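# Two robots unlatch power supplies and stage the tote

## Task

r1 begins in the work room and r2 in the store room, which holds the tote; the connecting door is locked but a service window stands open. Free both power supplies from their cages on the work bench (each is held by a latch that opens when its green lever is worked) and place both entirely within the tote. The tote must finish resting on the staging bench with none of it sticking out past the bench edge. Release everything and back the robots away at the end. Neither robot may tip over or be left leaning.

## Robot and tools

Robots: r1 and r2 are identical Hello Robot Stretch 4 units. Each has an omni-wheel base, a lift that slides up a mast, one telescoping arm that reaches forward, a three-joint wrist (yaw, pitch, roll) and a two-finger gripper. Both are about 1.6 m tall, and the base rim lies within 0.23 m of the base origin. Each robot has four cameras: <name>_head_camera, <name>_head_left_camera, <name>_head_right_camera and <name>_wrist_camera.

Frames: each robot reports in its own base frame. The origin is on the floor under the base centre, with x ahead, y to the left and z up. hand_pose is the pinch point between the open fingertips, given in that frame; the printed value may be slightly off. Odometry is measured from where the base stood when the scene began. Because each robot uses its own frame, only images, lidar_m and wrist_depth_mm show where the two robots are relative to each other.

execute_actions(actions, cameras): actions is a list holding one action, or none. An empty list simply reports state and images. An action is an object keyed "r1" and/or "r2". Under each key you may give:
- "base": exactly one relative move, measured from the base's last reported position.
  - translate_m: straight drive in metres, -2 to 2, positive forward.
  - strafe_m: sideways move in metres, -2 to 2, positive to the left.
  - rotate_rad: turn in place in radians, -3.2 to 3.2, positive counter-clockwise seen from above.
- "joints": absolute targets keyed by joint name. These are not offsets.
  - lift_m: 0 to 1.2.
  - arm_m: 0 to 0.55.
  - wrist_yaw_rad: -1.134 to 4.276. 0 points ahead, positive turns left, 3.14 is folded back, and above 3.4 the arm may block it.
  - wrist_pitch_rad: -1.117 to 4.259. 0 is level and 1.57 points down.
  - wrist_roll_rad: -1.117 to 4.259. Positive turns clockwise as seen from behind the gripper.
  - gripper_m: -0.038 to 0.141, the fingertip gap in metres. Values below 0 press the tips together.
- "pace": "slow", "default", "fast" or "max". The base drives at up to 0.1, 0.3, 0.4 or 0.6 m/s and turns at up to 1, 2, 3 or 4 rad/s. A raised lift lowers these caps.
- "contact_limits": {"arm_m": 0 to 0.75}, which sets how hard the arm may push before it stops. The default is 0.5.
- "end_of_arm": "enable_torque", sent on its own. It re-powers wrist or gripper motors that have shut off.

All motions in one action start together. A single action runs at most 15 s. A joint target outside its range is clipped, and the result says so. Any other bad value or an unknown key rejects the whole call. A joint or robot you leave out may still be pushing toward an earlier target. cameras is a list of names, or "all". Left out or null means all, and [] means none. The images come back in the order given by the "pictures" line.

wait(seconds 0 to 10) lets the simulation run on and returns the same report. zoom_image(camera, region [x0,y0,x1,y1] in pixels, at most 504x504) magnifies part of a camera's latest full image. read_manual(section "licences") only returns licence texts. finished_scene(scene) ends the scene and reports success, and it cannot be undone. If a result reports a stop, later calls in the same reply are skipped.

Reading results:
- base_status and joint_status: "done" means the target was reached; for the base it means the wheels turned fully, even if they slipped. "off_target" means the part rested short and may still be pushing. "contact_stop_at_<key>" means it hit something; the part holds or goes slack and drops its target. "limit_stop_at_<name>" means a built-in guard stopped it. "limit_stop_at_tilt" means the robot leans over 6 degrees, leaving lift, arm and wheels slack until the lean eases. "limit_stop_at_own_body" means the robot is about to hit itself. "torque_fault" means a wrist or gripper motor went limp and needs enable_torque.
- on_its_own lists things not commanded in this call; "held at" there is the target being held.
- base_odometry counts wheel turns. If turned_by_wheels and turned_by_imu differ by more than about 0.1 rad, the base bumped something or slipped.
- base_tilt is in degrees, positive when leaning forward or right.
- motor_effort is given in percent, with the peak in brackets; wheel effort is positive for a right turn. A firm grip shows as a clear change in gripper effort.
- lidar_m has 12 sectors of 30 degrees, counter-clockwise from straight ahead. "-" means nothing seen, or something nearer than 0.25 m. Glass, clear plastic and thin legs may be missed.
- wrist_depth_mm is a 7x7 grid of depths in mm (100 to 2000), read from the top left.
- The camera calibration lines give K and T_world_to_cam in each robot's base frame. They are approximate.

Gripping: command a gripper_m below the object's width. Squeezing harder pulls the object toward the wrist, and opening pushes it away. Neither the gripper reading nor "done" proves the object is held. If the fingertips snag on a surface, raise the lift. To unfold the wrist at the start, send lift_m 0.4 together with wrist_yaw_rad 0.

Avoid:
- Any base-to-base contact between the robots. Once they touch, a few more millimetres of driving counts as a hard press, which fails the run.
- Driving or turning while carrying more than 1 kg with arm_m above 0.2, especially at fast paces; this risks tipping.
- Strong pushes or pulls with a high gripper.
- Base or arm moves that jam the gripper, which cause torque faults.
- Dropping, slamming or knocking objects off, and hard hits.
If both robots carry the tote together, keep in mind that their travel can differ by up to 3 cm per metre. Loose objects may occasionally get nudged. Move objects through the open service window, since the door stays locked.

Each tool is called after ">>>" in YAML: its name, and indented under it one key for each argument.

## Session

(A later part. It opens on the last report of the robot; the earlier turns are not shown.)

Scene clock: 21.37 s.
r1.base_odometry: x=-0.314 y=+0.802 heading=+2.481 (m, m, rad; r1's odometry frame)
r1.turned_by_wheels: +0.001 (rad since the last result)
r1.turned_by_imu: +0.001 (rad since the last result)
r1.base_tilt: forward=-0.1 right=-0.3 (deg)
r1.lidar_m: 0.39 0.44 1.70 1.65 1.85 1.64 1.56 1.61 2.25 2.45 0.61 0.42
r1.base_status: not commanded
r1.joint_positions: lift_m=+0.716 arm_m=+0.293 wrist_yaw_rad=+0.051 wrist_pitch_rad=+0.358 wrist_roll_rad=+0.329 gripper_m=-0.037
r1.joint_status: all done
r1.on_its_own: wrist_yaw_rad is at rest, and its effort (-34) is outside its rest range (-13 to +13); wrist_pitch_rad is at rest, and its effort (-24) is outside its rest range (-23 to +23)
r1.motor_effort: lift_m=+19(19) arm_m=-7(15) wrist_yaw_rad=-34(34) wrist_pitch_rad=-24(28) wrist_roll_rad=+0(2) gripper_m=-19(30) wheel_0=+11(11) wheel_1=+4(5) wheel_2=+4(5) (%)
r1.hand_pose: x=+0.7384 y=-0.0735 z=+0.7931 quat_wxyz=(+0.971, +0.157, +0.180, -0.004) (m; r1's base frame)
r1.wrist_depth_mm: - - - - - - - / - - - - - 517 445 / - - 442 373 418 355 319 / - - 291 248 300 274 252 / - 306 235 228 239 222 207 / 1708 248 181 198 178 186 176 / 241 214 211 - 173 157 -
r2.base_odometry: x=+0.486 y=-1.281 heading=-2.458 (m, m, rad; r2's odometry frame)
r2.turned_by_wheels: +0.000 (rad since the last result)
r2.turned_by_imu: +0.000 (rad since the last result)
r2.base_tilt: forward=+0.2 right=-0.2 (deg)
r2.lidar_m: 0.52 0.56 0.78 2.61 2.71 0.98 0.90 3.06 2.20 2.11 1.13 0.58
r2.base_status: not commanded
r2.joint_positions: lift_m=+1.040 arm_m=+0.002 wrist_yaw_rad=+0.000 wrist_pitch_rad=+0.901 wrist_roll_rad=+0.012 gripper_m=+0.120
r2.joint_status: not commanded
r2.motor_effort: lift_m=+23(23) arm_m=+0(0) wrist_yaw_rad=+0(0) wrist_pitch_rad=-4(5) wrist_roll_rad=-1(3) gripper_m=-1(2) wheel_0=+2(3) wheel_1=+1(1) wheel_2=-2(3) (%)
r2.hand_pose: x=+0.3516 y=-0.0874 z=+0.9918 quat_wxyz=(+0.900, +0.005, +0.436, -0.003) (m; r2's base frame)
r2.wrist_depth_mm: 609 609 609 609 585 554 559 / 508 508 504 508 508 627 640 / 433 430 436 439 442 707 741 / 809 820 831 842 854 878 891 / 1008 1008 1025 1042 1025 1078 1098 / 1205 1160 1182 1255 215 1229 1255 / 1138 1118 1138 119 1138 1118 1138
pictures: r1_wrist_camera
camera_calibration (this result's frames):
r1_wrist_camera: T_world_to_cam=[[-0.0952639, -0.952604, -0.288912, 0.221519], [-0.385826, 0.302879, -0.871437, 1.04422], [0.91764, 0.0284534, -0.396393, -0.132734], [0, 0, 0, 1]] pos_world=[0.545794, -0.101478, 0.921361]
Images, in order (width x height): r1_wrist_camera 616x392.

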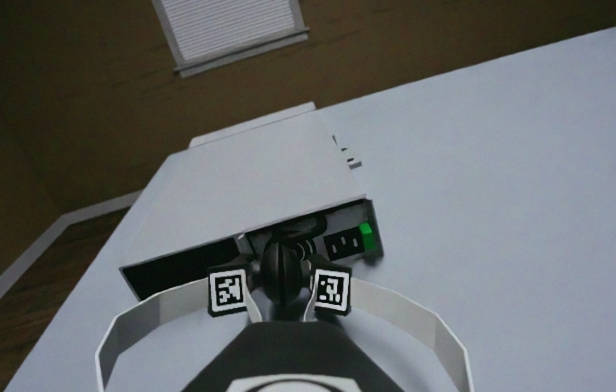

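>>> execute_actions:
  actions:
    - {"r1":{"joints":{"gripper_m":0.062,"arm_m":0.255,"lift_m":0.724}}}
  cameras: []

>>> execute_actions:
  actions:
    - {"r1":{"base":{"strafe_m":-0.018},"joints":{"wrist_yaw_rad":0.08,"arm_m":0.274},"pace":"slow"}}
  cameras: ["r1_wrist_camera"]

>>> zoom_image:
  camera: "r1_wrist_camera"
  region: [160, 190, 440, 330]

Scene clock: 23.27 s.
r1.base_odometry: x=-0.314 y=+0.802 heading=+2.480 (m, m, rad; r1's odometry frame)
r1.turned_by_wheels: -0.002 (rad since the last result)
r1.turned_by_imu: -0.002 (rad since the last result)
r1.base_tilt: forward=-0.1 right=-0.3 (deg)
r1.lidar_m: 0.40 0.44 1.68 1.67 1.86 1.63 1.56 1.61 2.27 2.45 0.59 0.42
r1.base_status: not commanded
r1.joint_positions: lift_m=+0.724 arm_m=+0.257 wrist_yaw_rad=+0.040 wrist_pitch_rad=+0.352 wrist_roll_rad=+0.330 gripper_m=+0.062
r1.joint_status: all done
r1.motor_effort: lift_m=+23(24) arm_m=-9(8) wrist_yaw_rad=-2(35) wrist_pitch_rad=-7(27) wrist_roll_rad=+0(1) gripper_m=-3(16) wheel_0=-1(11) wheel_1=+0(5) wheel_2=-1(4) (%)
r1.hand_pose: x=+0.7015 y=-0.0765 z=+0.8024 quat_wxyz=(+0.972, +0.158, +0.176, -0.009) (m; r1's base frame)
r1.wrist_depth_mm: - - - - - - - / - - - - - 569 496 / - - 504 452 459 389 347 / - - 325 278 338 298 271 / - 340 273 278 255 240 223 / 1756 287 239 230 199 200 188 / 259 234 227 - 187 170 -
r2.base_odometry: x=+0.486 y=-1.281 heading=-2.458 (m, m, rad; r2's odometry frame)
r2.turned_by_wheels: +0.000 (rad since the last result)
r2.turned_by_imu: +0.000 (rad since the last result)
r2.base_tilt: forward=+0.1 right=-0.2 (deg)
r2.lidar_m: 0.52 0.56 0.78 2.60 2.70 0.99 0.91 3.06 2.20 2.11 1.11 0.58
r2.base_status: not commanded
r2.joint_positions: lift_m=+1.040 arm_m=+0.002 wrist_yaw_rad=+0.000 wrist_pitch_rad=+0.901 wrist_roll_rad=+0.012 gripper_m=+0.120
r2.joint_status: not commanded
r2.motor_effort: lift_m=+23(23) arm_m=+0(0) wrist_yaw_rad=-1(0) wrist_pitch_rad=-3(4) wrist_roll_rad=-2(1) gripper_m=-2(1) wheel_0=+3(3) wheel_1=+1(1) wheel_2=-3(3) (%)
r2.hand_pose: x=+0.3516 y=-0.0874 z=+0.9918 quat_wxyz=(+0.900, +0.005, +0.436, -0.003) (m; r2's base frame)
r2.wrist_depth_mm: 615 609 609 609 591 549 559 / 504 504 504 504 504 634 634 / 433 433 433 439 442 707 741 / 809 831 842 854 866 878 878 / 991 1008 1008 1060 1025 1078 1078 / 1229 1160 1205 1205 215 1229 1255 / 1138 1138 1118 120 1138 1138 1160
pictures: none
No camera images: the call's "cameras" was empty. Leave "cameras" out to get every camera's image.

Scene clock: 24.43 s.
r1.base_odometry: x=-0.303 y=+0.816 heading=+2.479 (m, m, rad; r1's odometry frame)
r1.turned_by_wheels: +0.000 (rad since the last result)
r1.turned_by_imu: +0.000 (rad since the last result)
r1.base_tilt: forward=+0.0 right=-0.4 (deg)
r1.lidar_m: 0.39 0.42 1.72 1.70 1.89 1.65 1.57 1.62 2.23 2.44 0.62 0.42
r1.base_status: done
r1.joint_positions: lift_m=+0.724 arm_m=+0.272 wrist_yaw_rad=+0.080 wrist_pitch_rad=+0.352 wrist_roll_rad=+0.330 gripper_m=+0.062
r1.joint_status: all done
r1.motor_effort: lift_m=+23(23) arm_m=+9(7) wrist_yaw_rad=-1(2) wrist_pitch_rad=-7(9) wrist_roll_rad=+1(2) gripper_m=-1(2) wheel_0=+0(6) wheel_1=-2(7) wheel_2=+0(0) (%)
r1.hand_pose: x=+0.7202 y=-0.0656 z=+0.8024 quat_wxyz=(+0.972, +0.155, +0.179, +0.010) (m; r1's base frame)
r1.wrist_depth_mm: - - - - - - - / - - - - - 574 496 / - - 640 452 452 392 351 / - - 327 287 332 296 271 / - 317 254 258 252 239 223 / 1756 279 237 229 199 199 187 / 258 232 226 - 186 170 -
r2.base_odometry: x=+0.486 y=-1.281 heading=-2.458 (m, m, rad; r2's odometry frame)
r2.turned_by_wheels: +0.000 (rad since the last result)
r2.turned_by_imu: +0.000 (rad since the last result)
r2.base_tilt: forward=+0.1 right=-0.2 (deg)
r2.lidar_m: 0.53 0.55 0.79 2.61 2.74 0.98 0.92 3.05 2.18 2.10 1.10 0.57
r2.base_status: not commanded
r2.joint_positions: lift_m=+1.040 arm_m=+0.002 wrist_yaw_rad=+0.000 wrist_pitch_rad=+0.901 wrist_roll_rad=+0.012 gripper_m=+0.120
r2.joint_status: not commanded
r2.motor_effort: lift_m=+23(23) arm_m=-1(0) wrist_yaw_rad=+0(0) wrist_pitch_rad=-4(4) wrist_roll_rad=-1(0) gripper_m=-1(1) wheel_0=+3(3) wheel_1=+1(1) wheel_2=-3(3) (%)
r2.hand_pose: x=+0.3516 y=-0.0874 z=+0.9918 quat_wxyz=(+0.900, +0.005, +0.436, -0.003) (m; r2's base frame)
r2.wrist_depth_mm: 603 609 603 609 591 554 559 / 508 504 508 508 504 621 640 / 433 433 430 439 445 715 750 / 820 831 842 854 854 878 891 / 991 1008 1042 1042 1008 1098 1098 / 1205 1182 1182 1205 216 1205 1229 / 1160 1118 1138 119 1138 1138 1118
pictures: r1_wrist_camera
camera_calibration (this result's frames):
r1_wrist_camera: T_world_to_cam=[[-0.0663596, -0.954746, -0.289924, 0.209862], [-0.389284, 0.292311, -0.873506, 1.04631], [0.918724, 0.0548974, -0.391065, -0.115887], [0, 0, 0, 1]] pos_world=[0.527708, -0.0991217, 0.929484]
Images, in order (width x height): r1_wrist_camera 616x392.

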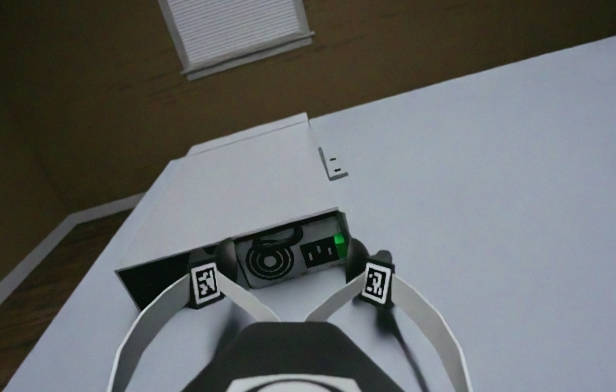

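Region (160, 190, 440, 330) of r1_wrist_camera's 616x392 image, scaled by 1.800.

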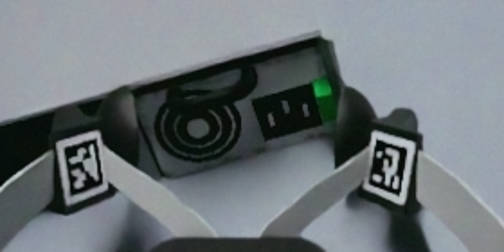

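>>> execute_actions:
  actions:
    - {"r1":{"base":{"strafe_m":-0.002},"joints":{"arm_m":0.282},"pace":"slow"}}
  cameras: []

>>> execute_actions:
  actions:
    - {"r1":{"joints":{"gripper_m":0.04,"arm_m":0.284},"pace":"slow"}}
  cameras: []

>>> execute_actions:
  actions:
    - {"r1":{"base":{"strafe_m":0.007},"joints":{"gripper_m":0.034,"lift_m":0.721,"arm_m":0.285},"pace":"slow"}}
  cameras: []

>>> execute_actions:
  actions:
    - {"r1":{"joints":{"arm_m":0.293},"pace":"slow"}}
  cameras: ["r1_wrist_camera"]

>>> zoom_image:
  camera: "r1_wrist_camera"
  region: [160, 190, 440, 330]

Scene clock: 25.60 s.
r1.base_odometry: x=-0.301 y=+0.818 heading=+2.479 (m, m, rad; r1's odometry frame)
r1.turned_by_wheels: +0.000 (rad since the last result)
r1.turned_by_imu: +0.000 (rad since the last result)
r1.base_tilt: forward=-0.1 right=-0.4 (deg)
r1.lidar_m: 0.40 0.43 1.71 1.68 1.89 1.64 1.57 1.62 2.24 2.40 0.60 0.42
r1.base_status: done
r1.joint_positions: lift_m=+0.724 arm_m=+0.280 wrist_yaw_rad=+0.080 wrist_pitch_rad=+0.354 wrist_roll_rad=+0.330 gripper_m=+0.062
r1.joint_status: all done
r1.motor_effort: lift_m=+23(23) arm_m=+10(8) wrist_yaw_rad=-2(1) wrist_pitch_rad=-12(11) wrist_roll_rad=-2(0) gripper_m=-2(3) wheel_0=-2(3) wheel_1=-1(7) wheel_2=+0(0) (%)
r1.hand_pose: x=+0.7279 y=-0.0656 z=+0.8021 quat_wxyz=(+0.971, +0.154, +0.180, +0.010) (m; r1's base frame)
r1.wrist_depth_mm: - - - - - - - / - - - - - 564 488 / - - 496 449 449 384 345 / - - 322 293 334 294 268 / - 301 251 250 254 237 222 / 1708 271 236 229 198 198 186 / 256 231 224 - 185 169 -
r2.base_odometry: x=+0.486 y=-1.281 heading=-2.458 (m, m, rad; r2's odometry frame)
r2.turned_by_wheels: +0.000 (rad since the last result)
r2.turned_by_imu: +0.000 (rad since the last result)
r2.base_tilt: forward=+0.1 right=-0.2 (deg)
r2.lidar_m: 0.53 0.55 0.77 2.59 2.73 0.97 0.91 3.07 2.19 2.12 1.08 0.56
r2.base_status: not commanded
r2.joint_positions: lift_m=+1.040 arm_m=+0.002 wrist_yaw_rad=+0.000 wrist_pitch_rad=+0.901 wrist_roll_rad=+0.012 gripper_m=+0.120
r2.joint_status: not commanded
r2.motor_effort: lift_m=+23(23) arm_m=-1(0) wrist_yaw_rad=+0(1) wrist_pitch_rad=-4(4) wrist_roll_rad=-1(2) gripper_m=-1(2) wheel_0=+3(3) wheel_1=+1(1) wheel_2=-3(3) (%)
r2.hand_pose: x=+0.3516 y=-0.0874 z=+0.9918 quat_wxyz=(+0.900, +0.005, +0.436, -0.003) (m; r2's base frame)
r2.wrist_depth_mm: 603 609 609 609 591 554 554 / 508 504 508 504 504 627 640 / 433 433 433 436 442 707 741 / 820 820 831 842 866 866 878 / 976 1008 1025 1042 1025 1078 1098 / 1205 1160 1205 1229 216 1229 1255 / 1138 1118 1138 120 1138 1118 1138
pictures: none
No camera images: the call's "cameras" was empty. Leave "cameras" out to get every camera's image.

Scene clock: 26.80 s.
r1.base_odometry: x=-0.301 y=+0.818 heading=+2.479 (m, m, rad; r1's odometry frame)
r1.turned_by_wheels: +0.000 (rad since the last result)
r1.turned_by_imu: +0.000 (rad since the last result)
r1.base_tilt: forward=-0.1 right=-0.4 (deg)
r1.lidar_m: 0.41 0.44 1.74 1.68 1.90 1.65 1.57 1.64 2.26 2.42 0.59 0.41
r1.base_status: not commanded
r1.joint_positions: lift_m=+0.724 arm_m=+0.282 wrist_yaw_rad=+0.078 wrist_pitch_rad=+0.355 wrist_roll_rad=+0.330 gripper_m=+0.040
r1.joint_status: all done
r1.motor_effort: lift_m=+23(23) arm_m=+9(12) wrist_yaw_rad=+5(7) wrist_pitch_rad=-16(16) wrist_roll_rad=+1(1) gripper_m=-5(8) wheel_0=-2(2) wheel_1=-1(1) wheel_2=-1(1) (%)
r1.hand_pose: x=+0.7298 y=-0.0661 z=+0.8018 quat_wxyz=(+0.971, +0.155, +0.180, +0.009) (m; r1's base frame)
r1.wrist_depth_mm: - - - - - - - / - - - - - 564 484 / - - 488 459 445 384 343 / - - 320 290 330 293 268 / - 297 248 245 258 236 220 / 1756 274 213 228 198 198 186 / 256 229 224 - 185 168 -
r2.base_odometry: x=+0.486 y=-1.281 heading=-2.458 (m, m, rad; r2's odometry frame)
r2.turned_by_wheels: +0.000 (rad since the last result)
r2.turned_by_imu: +0.000 (rad since the last result)
r2.base_tilt: forward=+0.2 right=-0.2 (deg)
r2.lidar_m: 0.53 0.58 0.78 2.60 2.69 0.97 0.91 3.03 2.20 2.12 1.12 0.57
r2.base_status: not commanded
r2.joint_positions: lift_m=+1.040 arm_m=+0.002 wrist_yaw_rad=+0.000 wrist_pitch_rad=+0.901 wrist_roll_rad=+0.012 gripper_m=+0.120
r2.joint_status: not commanded
r2.motor_effort: lift_m=+22(23) arm_m=+0(1) wrist_yaw_rad=+0(0) wrist_pitch_rad=-4(4) wrist_roll_rad=-1(3) gripper_m=-2(1) wheel_0=+3(3) wheel_1=+1(1) wheel_2=-3(2) (%)
r2.hand_pose: x=+0.3516 y=-0.0874 z=+0.9918 quat_wxyz=(+0.900, +0.005, +0.436, -0.003) (m; r2's base frame)
r2.wrist_depth_mm: 609 603 609 615 585 554 564 / 508 508 508 504 508 627 634 / 433 433 436 436 445 707 750 / 809 820 842 854 866 866 891 / 991 1008 1025 1025 1025 1078 1078 / 1205 1160 1182 1229 216 1229 1255 / 1118 1118 1118 119 1138 1118 1138
pictures: none
No camera images: the call's "cameras" was empty. Leave "cameras" out to get every camera's image.

Scene clock: 27.57 s.
r1.base_odometry: x=-0.306 y=+0.812 heading=+2.479 (m, m, rad; r1's odometry frame)
r1.turned_by_wheels: -0.001 (rad since the last result)
r1.turned_by_imu: -0.001 (rad since the last result)
r1.base_tilt: forward=+0.0 right=-0.4 (deg)
r1.lidar_m: 0.40 0.43 1.70 1.69 1.90 1.65 1.55 1.65 2.27 2.44 0.62 0.43
r1.base_status: done
r1.joint_positions: lift_m=+0.721 arm_m=+0.283 wrist_yaw_rad=+0.076 wrist_pitch_rad=+0.353 wrist_roll_rad=+0.330 gripper_m=+0.034
r1.joint_status: all done
r1.motor_effort: lift_m=+17(21) arm_m=+9(9) wrist_yaw_rad=+10(8) wrist_pitch_rad=-9(14) wrist_roll_rad=+1(1) gripper_m=-8(10) wheel_0=-4(7) wheel_1=-1(3) wheel_2=-2(1) (%)
r1.hand_pose: x=+0.7309 y=-0.0666 z=+0.7998 quat_wxyz=(+0.971, +0.155, +0.179, +0.008) (m; r1's base frame)
r1.wrist_depth_mm: - - - - - - - / - - - - - 564 488 / - - 488 439 445 384 342 / - - 317 281 332 293 266 / - 297 242 241 256 236 220 / 1661 272 195 225 195 196 186 / 253 226 223 - 183 167 -
r2.base_odometry: x=+0.486 y=-1.281 heading=-2.458 (m, m, rad; r2's odometry frame)
r2.turned_by_wheels: +0.000 (rad since the last result)
r2.turned_by_imu: +0.000 (rad since the last result)
r2.base_tilt: forward=+0.1 right=-0.2 (deg)
r2.lidar_m: 0.52 0.56 0.79 2.60 2.73 0.98 0.91 3.05 2.21 2.11 1.12 0.58
r2.base_status: not commanded
r2.joint_positions: lift_m=+1.040 arm_m=+0.002 wrist_yaw_rad=+0.000 wrist_pitch_rad=+0.901 wrist_roll_rad=+0.012 gripper_m=+0.120
r2.joint_status: not commanded
r2.motor_effort: lift_m=+23(23) arm_m=-1(1) wrist_yaw_rad=+0(0) wrist_pitch_rad=-4(4) wrist_roll_rad=-1(4) gripper_m=-1(0) wheel_0=+3(3) wheel_1=+1(1) wheel_2=-3(3) (%)
r2.hand_pose: x=+0.3516 y=-0.0874 z=+0.9918 quat_wxyz=(+0.900, +0.005, +0.436, -0.003) (m; r2's base frame)
r2.wrist_depth_mm: 609 609 609 609 591 549 559 / 508 508 508 504 504 634 634 / 433 433 436 439 442 699 732 / 820 831 842 842 854 878 891 / 991 1008 1042 1042 1025 1078 1078 / 1205 1160 1205 1229 215 1205 1229 / 1138 1118 1138 119 1138 1118 1138
pictures: none
No camera images: the call's "cameras" was empty. Leave "cameras" out to get every camera's image.

Scene clock: 28.43 s.
r1.base_odometry: x=-0.305 y=+0.812 heading=+2.479 (m, m, rad; r1's odometry frame)
r1.turned_by_wheels: +0.000 (rad since the last result)
r1.turned_by_imu: +0.000 (rad since the last result)
r1.base_tilt: forward=-0.1 right=-0.4 (deg)
r1.lidar_m: 0.39 0.45 1.71 1.65 1.87 1.64 1.55 1.62 2.25 2.43 0.61 0.44
r1.base_status: not commanded
r1.joint_positions: lift_m=+0.721 arm_m=+0.290 wrist_yaw_rad=+0.074 wrist_pitch_rad=+0.356 wrist_roll_rad=+0.330 gripper_m=+0.034
r1.joint_status: all done
r1.on_its_own: wrist_yaw_rad is at rest, and its effort (+17) is outside its rest range (-13 to +13)
r1.motor_effort: lift_m=+16(17) arm_m=+15(18) wrist_yaw_rad=+17(17) wrist_pitch_rad=-19(19) wrist_roll_rad=-3(1) gripper_m=-4(8) wheel_0=-1(4) wheel_1=+1(1) wheel_2=-6(6) (%)
r1.hand_pose: x=+0.7373 y=-0.0673 z=+0.7989 quat_wxyz=(+0.971, +0.155, +0.181, +0.007) (m; r1's base frame)
r1.wrist_depth_mm: - - - - - - - / - - - - - 554 473 / - - 480 433 439 377 340 / - - 312 277 327 289 265 / - 286 240 236 254 234 218 / 1708 262 191 224 189 195 185 / 252 225 221 - 182 164 -
r2.base_odometry: x=+0.486 y=-1.281 heading=-2.458 (m, m, rad; r2's odometry frame)
r2.turned_by_wheels: +0.000 (rad since the last result)
r2.turned_by_imu: +0.000 (rad since the last result)
r2.base_tilt: forward=+0.1 right=-0.2 (deg)
r2.lidar_m: 0.53 0.55 0.80 2.59 2.73 0.98 0.94 3.04 2.19 2.12 1.11 0.56
r2.base_status: not commanded
r2.joint_positions: lift_m=+1.040 arm_m=+0.002 wrist_yaw_rad=+0.000 wrist_pitch_rad=+0.901 wrist_roll_rad=+0.012 gripper_m=+0.120
r2.joint_status: not commanded
r2.motor_effort: lift_m=+23(23) arm_m=-1(0) wrist_yaw_rad=+0(0) wrist_pitch_rad=-4(4) wrist_roll_rad=-1(2) gripper_m=-2(1) wheel_0=+3(3) wheel_1=+1(1) wheel_2=-2(3) (%)
r2.hand_pose: x=+0.3516 y=-0.0874 z=+0.9918 quat_wxyz=(+0.900, +0.005, +0.436, -0.003) (m; r2's base frame)
r2.wrist_depth_mm: 609 609 609 603 591 554 559 / 504 504 508 508 504 627 634 / 433 433 433 439 442 707 741 / 809 820 831 854 878 866 878 / 991 1025 1008 1060 1008 1078 1098 / 1205 1160 1205 1229 216 1255 1255 / 1138 1118 1118 119 1138 1138 1138
pictures: r1_wrist_camera
camera_calibration (this result's frames):
r1_wrist_camera: T_world_to_cam=[[-0.0735562, -0.954321, -0.289589, 0.213357], [-0.390789, 0.294735, -0.872018, 1.0505], [0.917537, 0.0490257, -0.394617, -0.129601], [0, 0, 0, 1]] pos_world=[0.545132, -0.0996549, 0.9267]
Images, in order (width x height): r1_wrist_camera 616x392.

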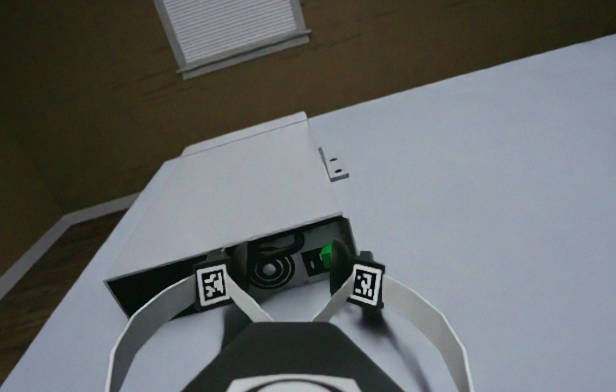

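Region (160, 190, 440, 330) of r1_wrist_camera's 616x392 image, scaled by 1.800.

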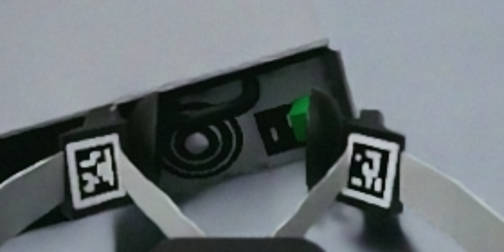

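>>> execute_actions:
  actions:
    - {"r1":{"base":{"strafe_m":0.002},"joints":{"gripper_m":0.0,"arm_m":0.299,"lift_m":0.719},"pace":"slow"}}
  cameras: []

>>> execute_actions:
  actions:
    - {"r1":{"joints":{"gripper_m":-0.038,"arm_m":0.307,"lift_m":0.716},"pace":"slow"}}
  cameras: ["r1_wrist_camera"]

>>> zoom_image:
  camera: "r1_wrist_camera"
  region: [160, 190, 440, 330]

Scene clock: 30.20 s.
r1.base_odometry: x=-0.306 y=+0.810 heading=+2.478 (m, m, rad; r1's odometry frame)
r1.turned_by_wheels: +0.000 (rad since the last result)
r1.turned_by_imu: +0.000 (rad since the last result)
r1.base_tilt: forward=+0.0 right=-0.4 (deg)
r1.lidar_m: 0.39 0.40 1.69 1.66 1.89 1.65 1.54 1.64 2.25 2.43 0.62 0.43
r1.base_status: done
r1.joint_positions: lift_m=+0.719 arm_m=+0.297 wrist_yaw_rad=+0.075 wrist_pitch_rad=+0.357 wrist_roll_rad=+0.330 gripper_m=+0.001
r1.joint_status: all done
r1.motor_effort: lift_m=+17(16) arm_m=+12(18) wrist_yaw_rad=+13(29) wrist_pitch_rad=-22(24) wrist_roll_rad=+0(1) gripper_m=-23(20) wheel_0=+1(2) wheel_1=+2(4) wheel_2=-7(12) (%)
r1.hand_pose: x=+0.7438 y=-0.0670 z=+0.7965 quat_wxyz=(+0.971, +0.155, +0.181, +0.007) (m; r1's base frame)
r1.wrist_depth_mm: - - - - - - - / - - - - - 539 462 / - - 466 410 433 370 330 / - - 301 263 317 285 260 / - 272 232 229 246 229 213 / 1708 242 213 224 190 187 181 / 245 220 216 - 180 164 -
r2.base_odometry: x=+0.486 y=-1.281 heading=-2.458 (m, m, rad; r2's odometry frame)
r2.turned_by_wheels: +0.000 (rad since the last result)
r2.turned_by_imu: +0.000 (rad since the last result)
r2.base_tilt: forward=+0.1 right=-0.2 (deg)
r2.lidar_m: 0.52 0.58 0.81 2.58 2.71 0.94 0.92 3.02 2.22 2.11 1.11 0.56
r2.base_status: not commanded
r2.joint_positions: lift_m=+1.040 arm_m=+0.002 wrist_yaw_rad=+0.000 wrist_pitch_rad=+0.901 wrist_roll_rad=+0.012 gripper_m=+0.120
r2.joint_status: not commanded
r2.motor_effort: lift_m=+23(23) arm_m=+0(1) wrist_yaw_rad=+0(0) wrist_pitch_rad=-4(3) wrist_roll_rad=-1(2) gripper_m=+0(1) wheel_0=+3(3) wheel_1=+1(1) wheel_2=-2(3) (%)
r2.hand_pose: x=+0.3516 y=-0.0874 z=+0.9918 quat_wxyz=(+0.900, +0.005, +0.436, -0.003) (m; r2's base frame)
r2.wrist_depth_mm: 603 609 609 609 591 554 559 / 508 504 508 508 504 634 634 / 433 433 436 439 442 707 732 / 809 831 831 854 854 878 878 / 991 1008 1025 1060 1025 1078 1098 / 1205 1160 1205 1229 215 1229 1229 / 1138 1118 1138 120 1138 1118 1138
pictures: none
No camera images: the call's "cameras" was empty. Leave "cameras" out to get every camera's image.

Scene clock: 31.63 s.
r1.base_odometry: x=-0.307 y=+0.810 heading=+2.478 (m, m, rad; r1's odometry frame)
r1.turned_by_wheels: +0.000 (rad since the last result)
r1.turned_by_imu: +0.000 (rad since the last result)
r1.base_tilt: forward=+0.0 right=-0.4 (deg)
r1.lidar_m: 0.39 0.44 1.72 1.67 1.86 1.66 1.55 1.64 2.26 2.44 0.58 0.42
r1.base_status: not commanded
r1.joint_positions: lift_m=+0.716 arm_m=+0.305 wrist_yaw_rad=+0.076 wrist_pitch_rad=+0.358 wrist_roll_rad=+0.329 gripper_m=-0.037
r1.joint_status: all done
r1.on_its_own: wrist_pitch_rad is at rest, and its effort (-25) is outside its rest range (-23 to +23)
r1.motor_effort: lift_m=+18(17) arm_m=+11(22) wrist_yaw_rad=+10(26) wrist_pitch_rad=-25(27) wrist_roll_rad=+1(1) gripper_m=-30(30) wheel_0=+1(1) wheel_1=+2(3) wheel_2=-6(10) (%)
r1.hand_pose: x=+0.7519 y=-0.0667 z=+0.7933 quat_wxyz=(+0.971, +0.155, +0.182, +0.008) (m; r1's base frame)
r1.wrist_depth_mm: - - - - - - - / - - - - - 521 452 / - - 449 399 424 362 324 / - - 291 255 314 274 254 / - 256 223 223 236 224 208 / 322 171 191 220 180 180 178 / 239 222 212 - 176 161 -
r2.base_odometry: x=+0.486 y=-1.281 heading=-2.458 (m, m, rad; r2's odometry frame)
r2.turned_by_wheels: +0.000 (rad since the last result)
r2.turned_by_imu: +0.000 (rad since the last result)
r2.base_tilt: forward=+0.1 right=-0.2 (deg)
r2.lidar_m: 0.53 0.56 0.81 2.60 2.70 1.00 0.90 3.07 2.18 2.10 1.10 0.55
r2.base_status: not commanded
r2.joint_positions: lift_m=+1.040 arm_m=+0.002 wrist_yaw_rad=+0.000 wrist_pitch_rad=+0.901 wrist_roll_rad=+0.012 gripper_m=+0.120
r2.joint_status: not commanded
r2.motor_effort: lift_m=+22(23) arm_m=-1(0) wrist_yaw_rad=+0(0) wrist_pitch_rad=-4(4) wrist_roll_rad=-2(0) gripper_m=-1(1) wheel_0=+3(3) wheel_1=+1(1) wheel_2=-3(3) (%)
r2.hand_pose: x=+0.3516 y=-0.0874 z=+0.9918 quat_wxyz=(+0.900, +0.005, +0.436, -0.003) (m; r2's base frame)
r2.wrist_depth_mm: 603 609 609 609 585 559 559 / 504 508 508 508 504 627 640 / 433 436 436 439 445 715 732 / 820 831 831 842 866 878 891 / 991 1008 1025 1042 1008 1060 1098 / 1229 1160 1182 1205 216 1229 1229 / 1138 1118 1118 119 1138 1138 1138
pictures: r1_wrist_camera
camera_calibration (this result's frames):
r1_wrist_camera: T_world_to_cam=[[-0.0716243, -0.954707, -0.288797, 0.211323], [-0.393005, 0.29313, -0.871563, 1.0524], [0.916743, 0.0510734, -0.3962, -0.143195], [0, 0, 0, 1]] pos_world=[0.560006, -0.0994243, 0.921525]
Images, in order (width x height): r1_wrist_camera 616x392.

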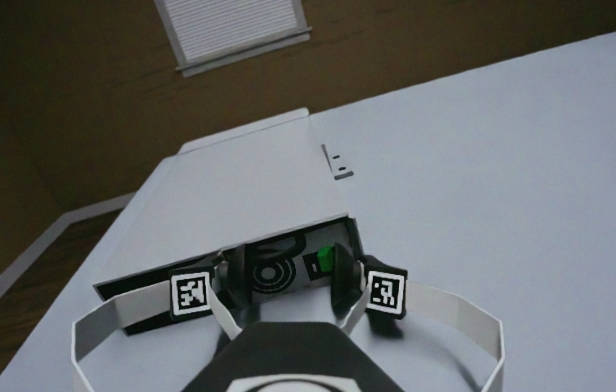

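Region (160, 190, 440, 330) of r1_wrist_camera's 616x392 image, scaled by 1.800.

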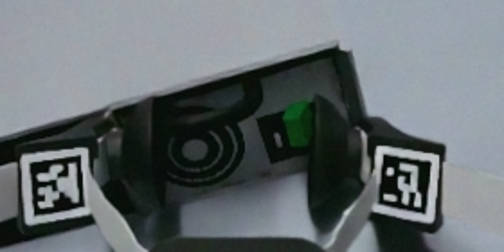

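>>> execute_actions:
  actions:
    - {"r1":{"joints":{"arm_m":0.298},"pace":"slow"}}
  cameras: ["r1_wrist_camera"]

>>> zoom_image:
  camera: "r1_wrist_camera"
  region: [160, 190, 440, 330]

Scene clock: 32.63 s.
r1.base_odometry: x=-0.307 y=+0.810 heading=+2.479 (m, m, rad; r1's odometry frame)
r1.turned_by_wheels: +0.000 (rad since the last result)
r1.turned_by_imu: +0.001 (rad since the last result)
r1.base_tilt: forward=+0.0 right=-0.4 (deg)
r1.lidar_m: 0.40 0.42 1.70 1.67 1.85 1.63 1.55 1.60 2.24 2.40 0.59 0.44
r1.base_status: not commanded
r1.joint_positions: lift_m=+0.716 arm_m=+0.300 wrist_yaw_rad=+0.081 wrist_pitch_rad=+0.354 wrist_roll_rad=+0.329 gripper_m=-0.037
r1.joint_status: all done
r1.motor_effort: lift_m=+18(17) arm_m=-11(10) wrist_yaw_rad=-4(11) wrist_pitch_rad=-12(24) wrist_roll_rad=+1(0) gripper_m=-33(34) wheel_0=+1(2) wheel_1=+2(2) wheel_2=+0(6) (%)
r1.hand_pose: x=+0.7476 y=-0.0652 z=+0.7944 quat_wxyz=(+0.971, +0.154, +0.180, +0.011) (m; r1's base frame)
r1.wrist_depth_mm: - - - - - - - / - - - - - 539 459 / - - 455 399 433 366 327 / - - 298 255 317 279 257 / - 274 227 226 243 225 211 / 1618 166 197 224 183 181 180 / 243 221 213 - 177 162 -
r2.base_odometry: x=+0.486 y=-1.281 heading=-2.458 (m, m, rad; r2's odometry frame)
r2.turned_by_wheels: +0.000 (rad since the last result)
r2.turned_by_imu: +0.000 (rad since the last result)
r2.base_tilt: forward=+0.1 right=-0.2 (deg)
r2.lidar_m: 0.52 0.55 0.78 2.60 2.71 0.99 0.93 3.06 2.20 2.12 1.12 0.57
r2.base_status: not commanded
r2.joint_positions: lift_m=+1.040 arm_m=+0.002 wrist_yaw_rad=+0.000 wrist_pitch_rad=+0.901 wrist_roll_rad=+0.012 gripper_m=+0.120
r2.joint_status: not commanded
r2.motor_effort: lift_m=+23(23) arm_m=+0(0) wrist_yaw_rad=-1(0) wrist_pitch_rad=-4(4) wrist_roll_rad=+0(4) gripper_m=-1(1) wheel_0=+3(3) wheel_1=+1(1) wheel_2=-3(2) (%)
r2.hand_pose: x=+0.3516 y=-0.0874 z=+0.9918 quat_wxyz=(+0.900, +0.005, +0.436, -0.003) (m; r2's base frame)
r2.wrist_depth_mm: 609 609 609 615 591 549 559 / 508 504 504 500 504 627 640 / 433 433 433 439 442 707 741 / 798 820 831 854 854 878 891 / 991 1008 1025 1042 1008 1078 1078 / 1205 1160 1182 1229 216 1229 1229 / 1160 1118 1138 119 1118 1098 1138
pictures: r1_wrist_camera
camera_calibration (this result's frames):
r1_wrist_camera: T_world_to_cam=[[-0.0654624, -0.954978, -0.289365, 0.208557], [-0.391091, 0.291341, -0.873022, 1.05079], [0.918021, 0.0560182, -0.392555, -0.142489], [0, 0, 0, 1]] pos_world=[0.555415, -0.0989894, 0.921777]
Images, in order (width x height): r1_wrist_camera 616x392.

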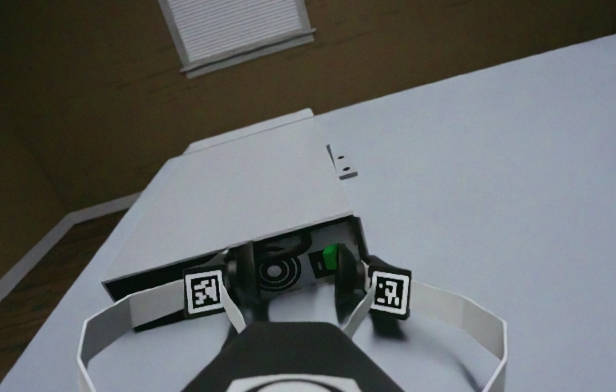

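Region (160, 190, 440, 330) of r1_wrist_camera's 616x392 image, scaled by 1.800.

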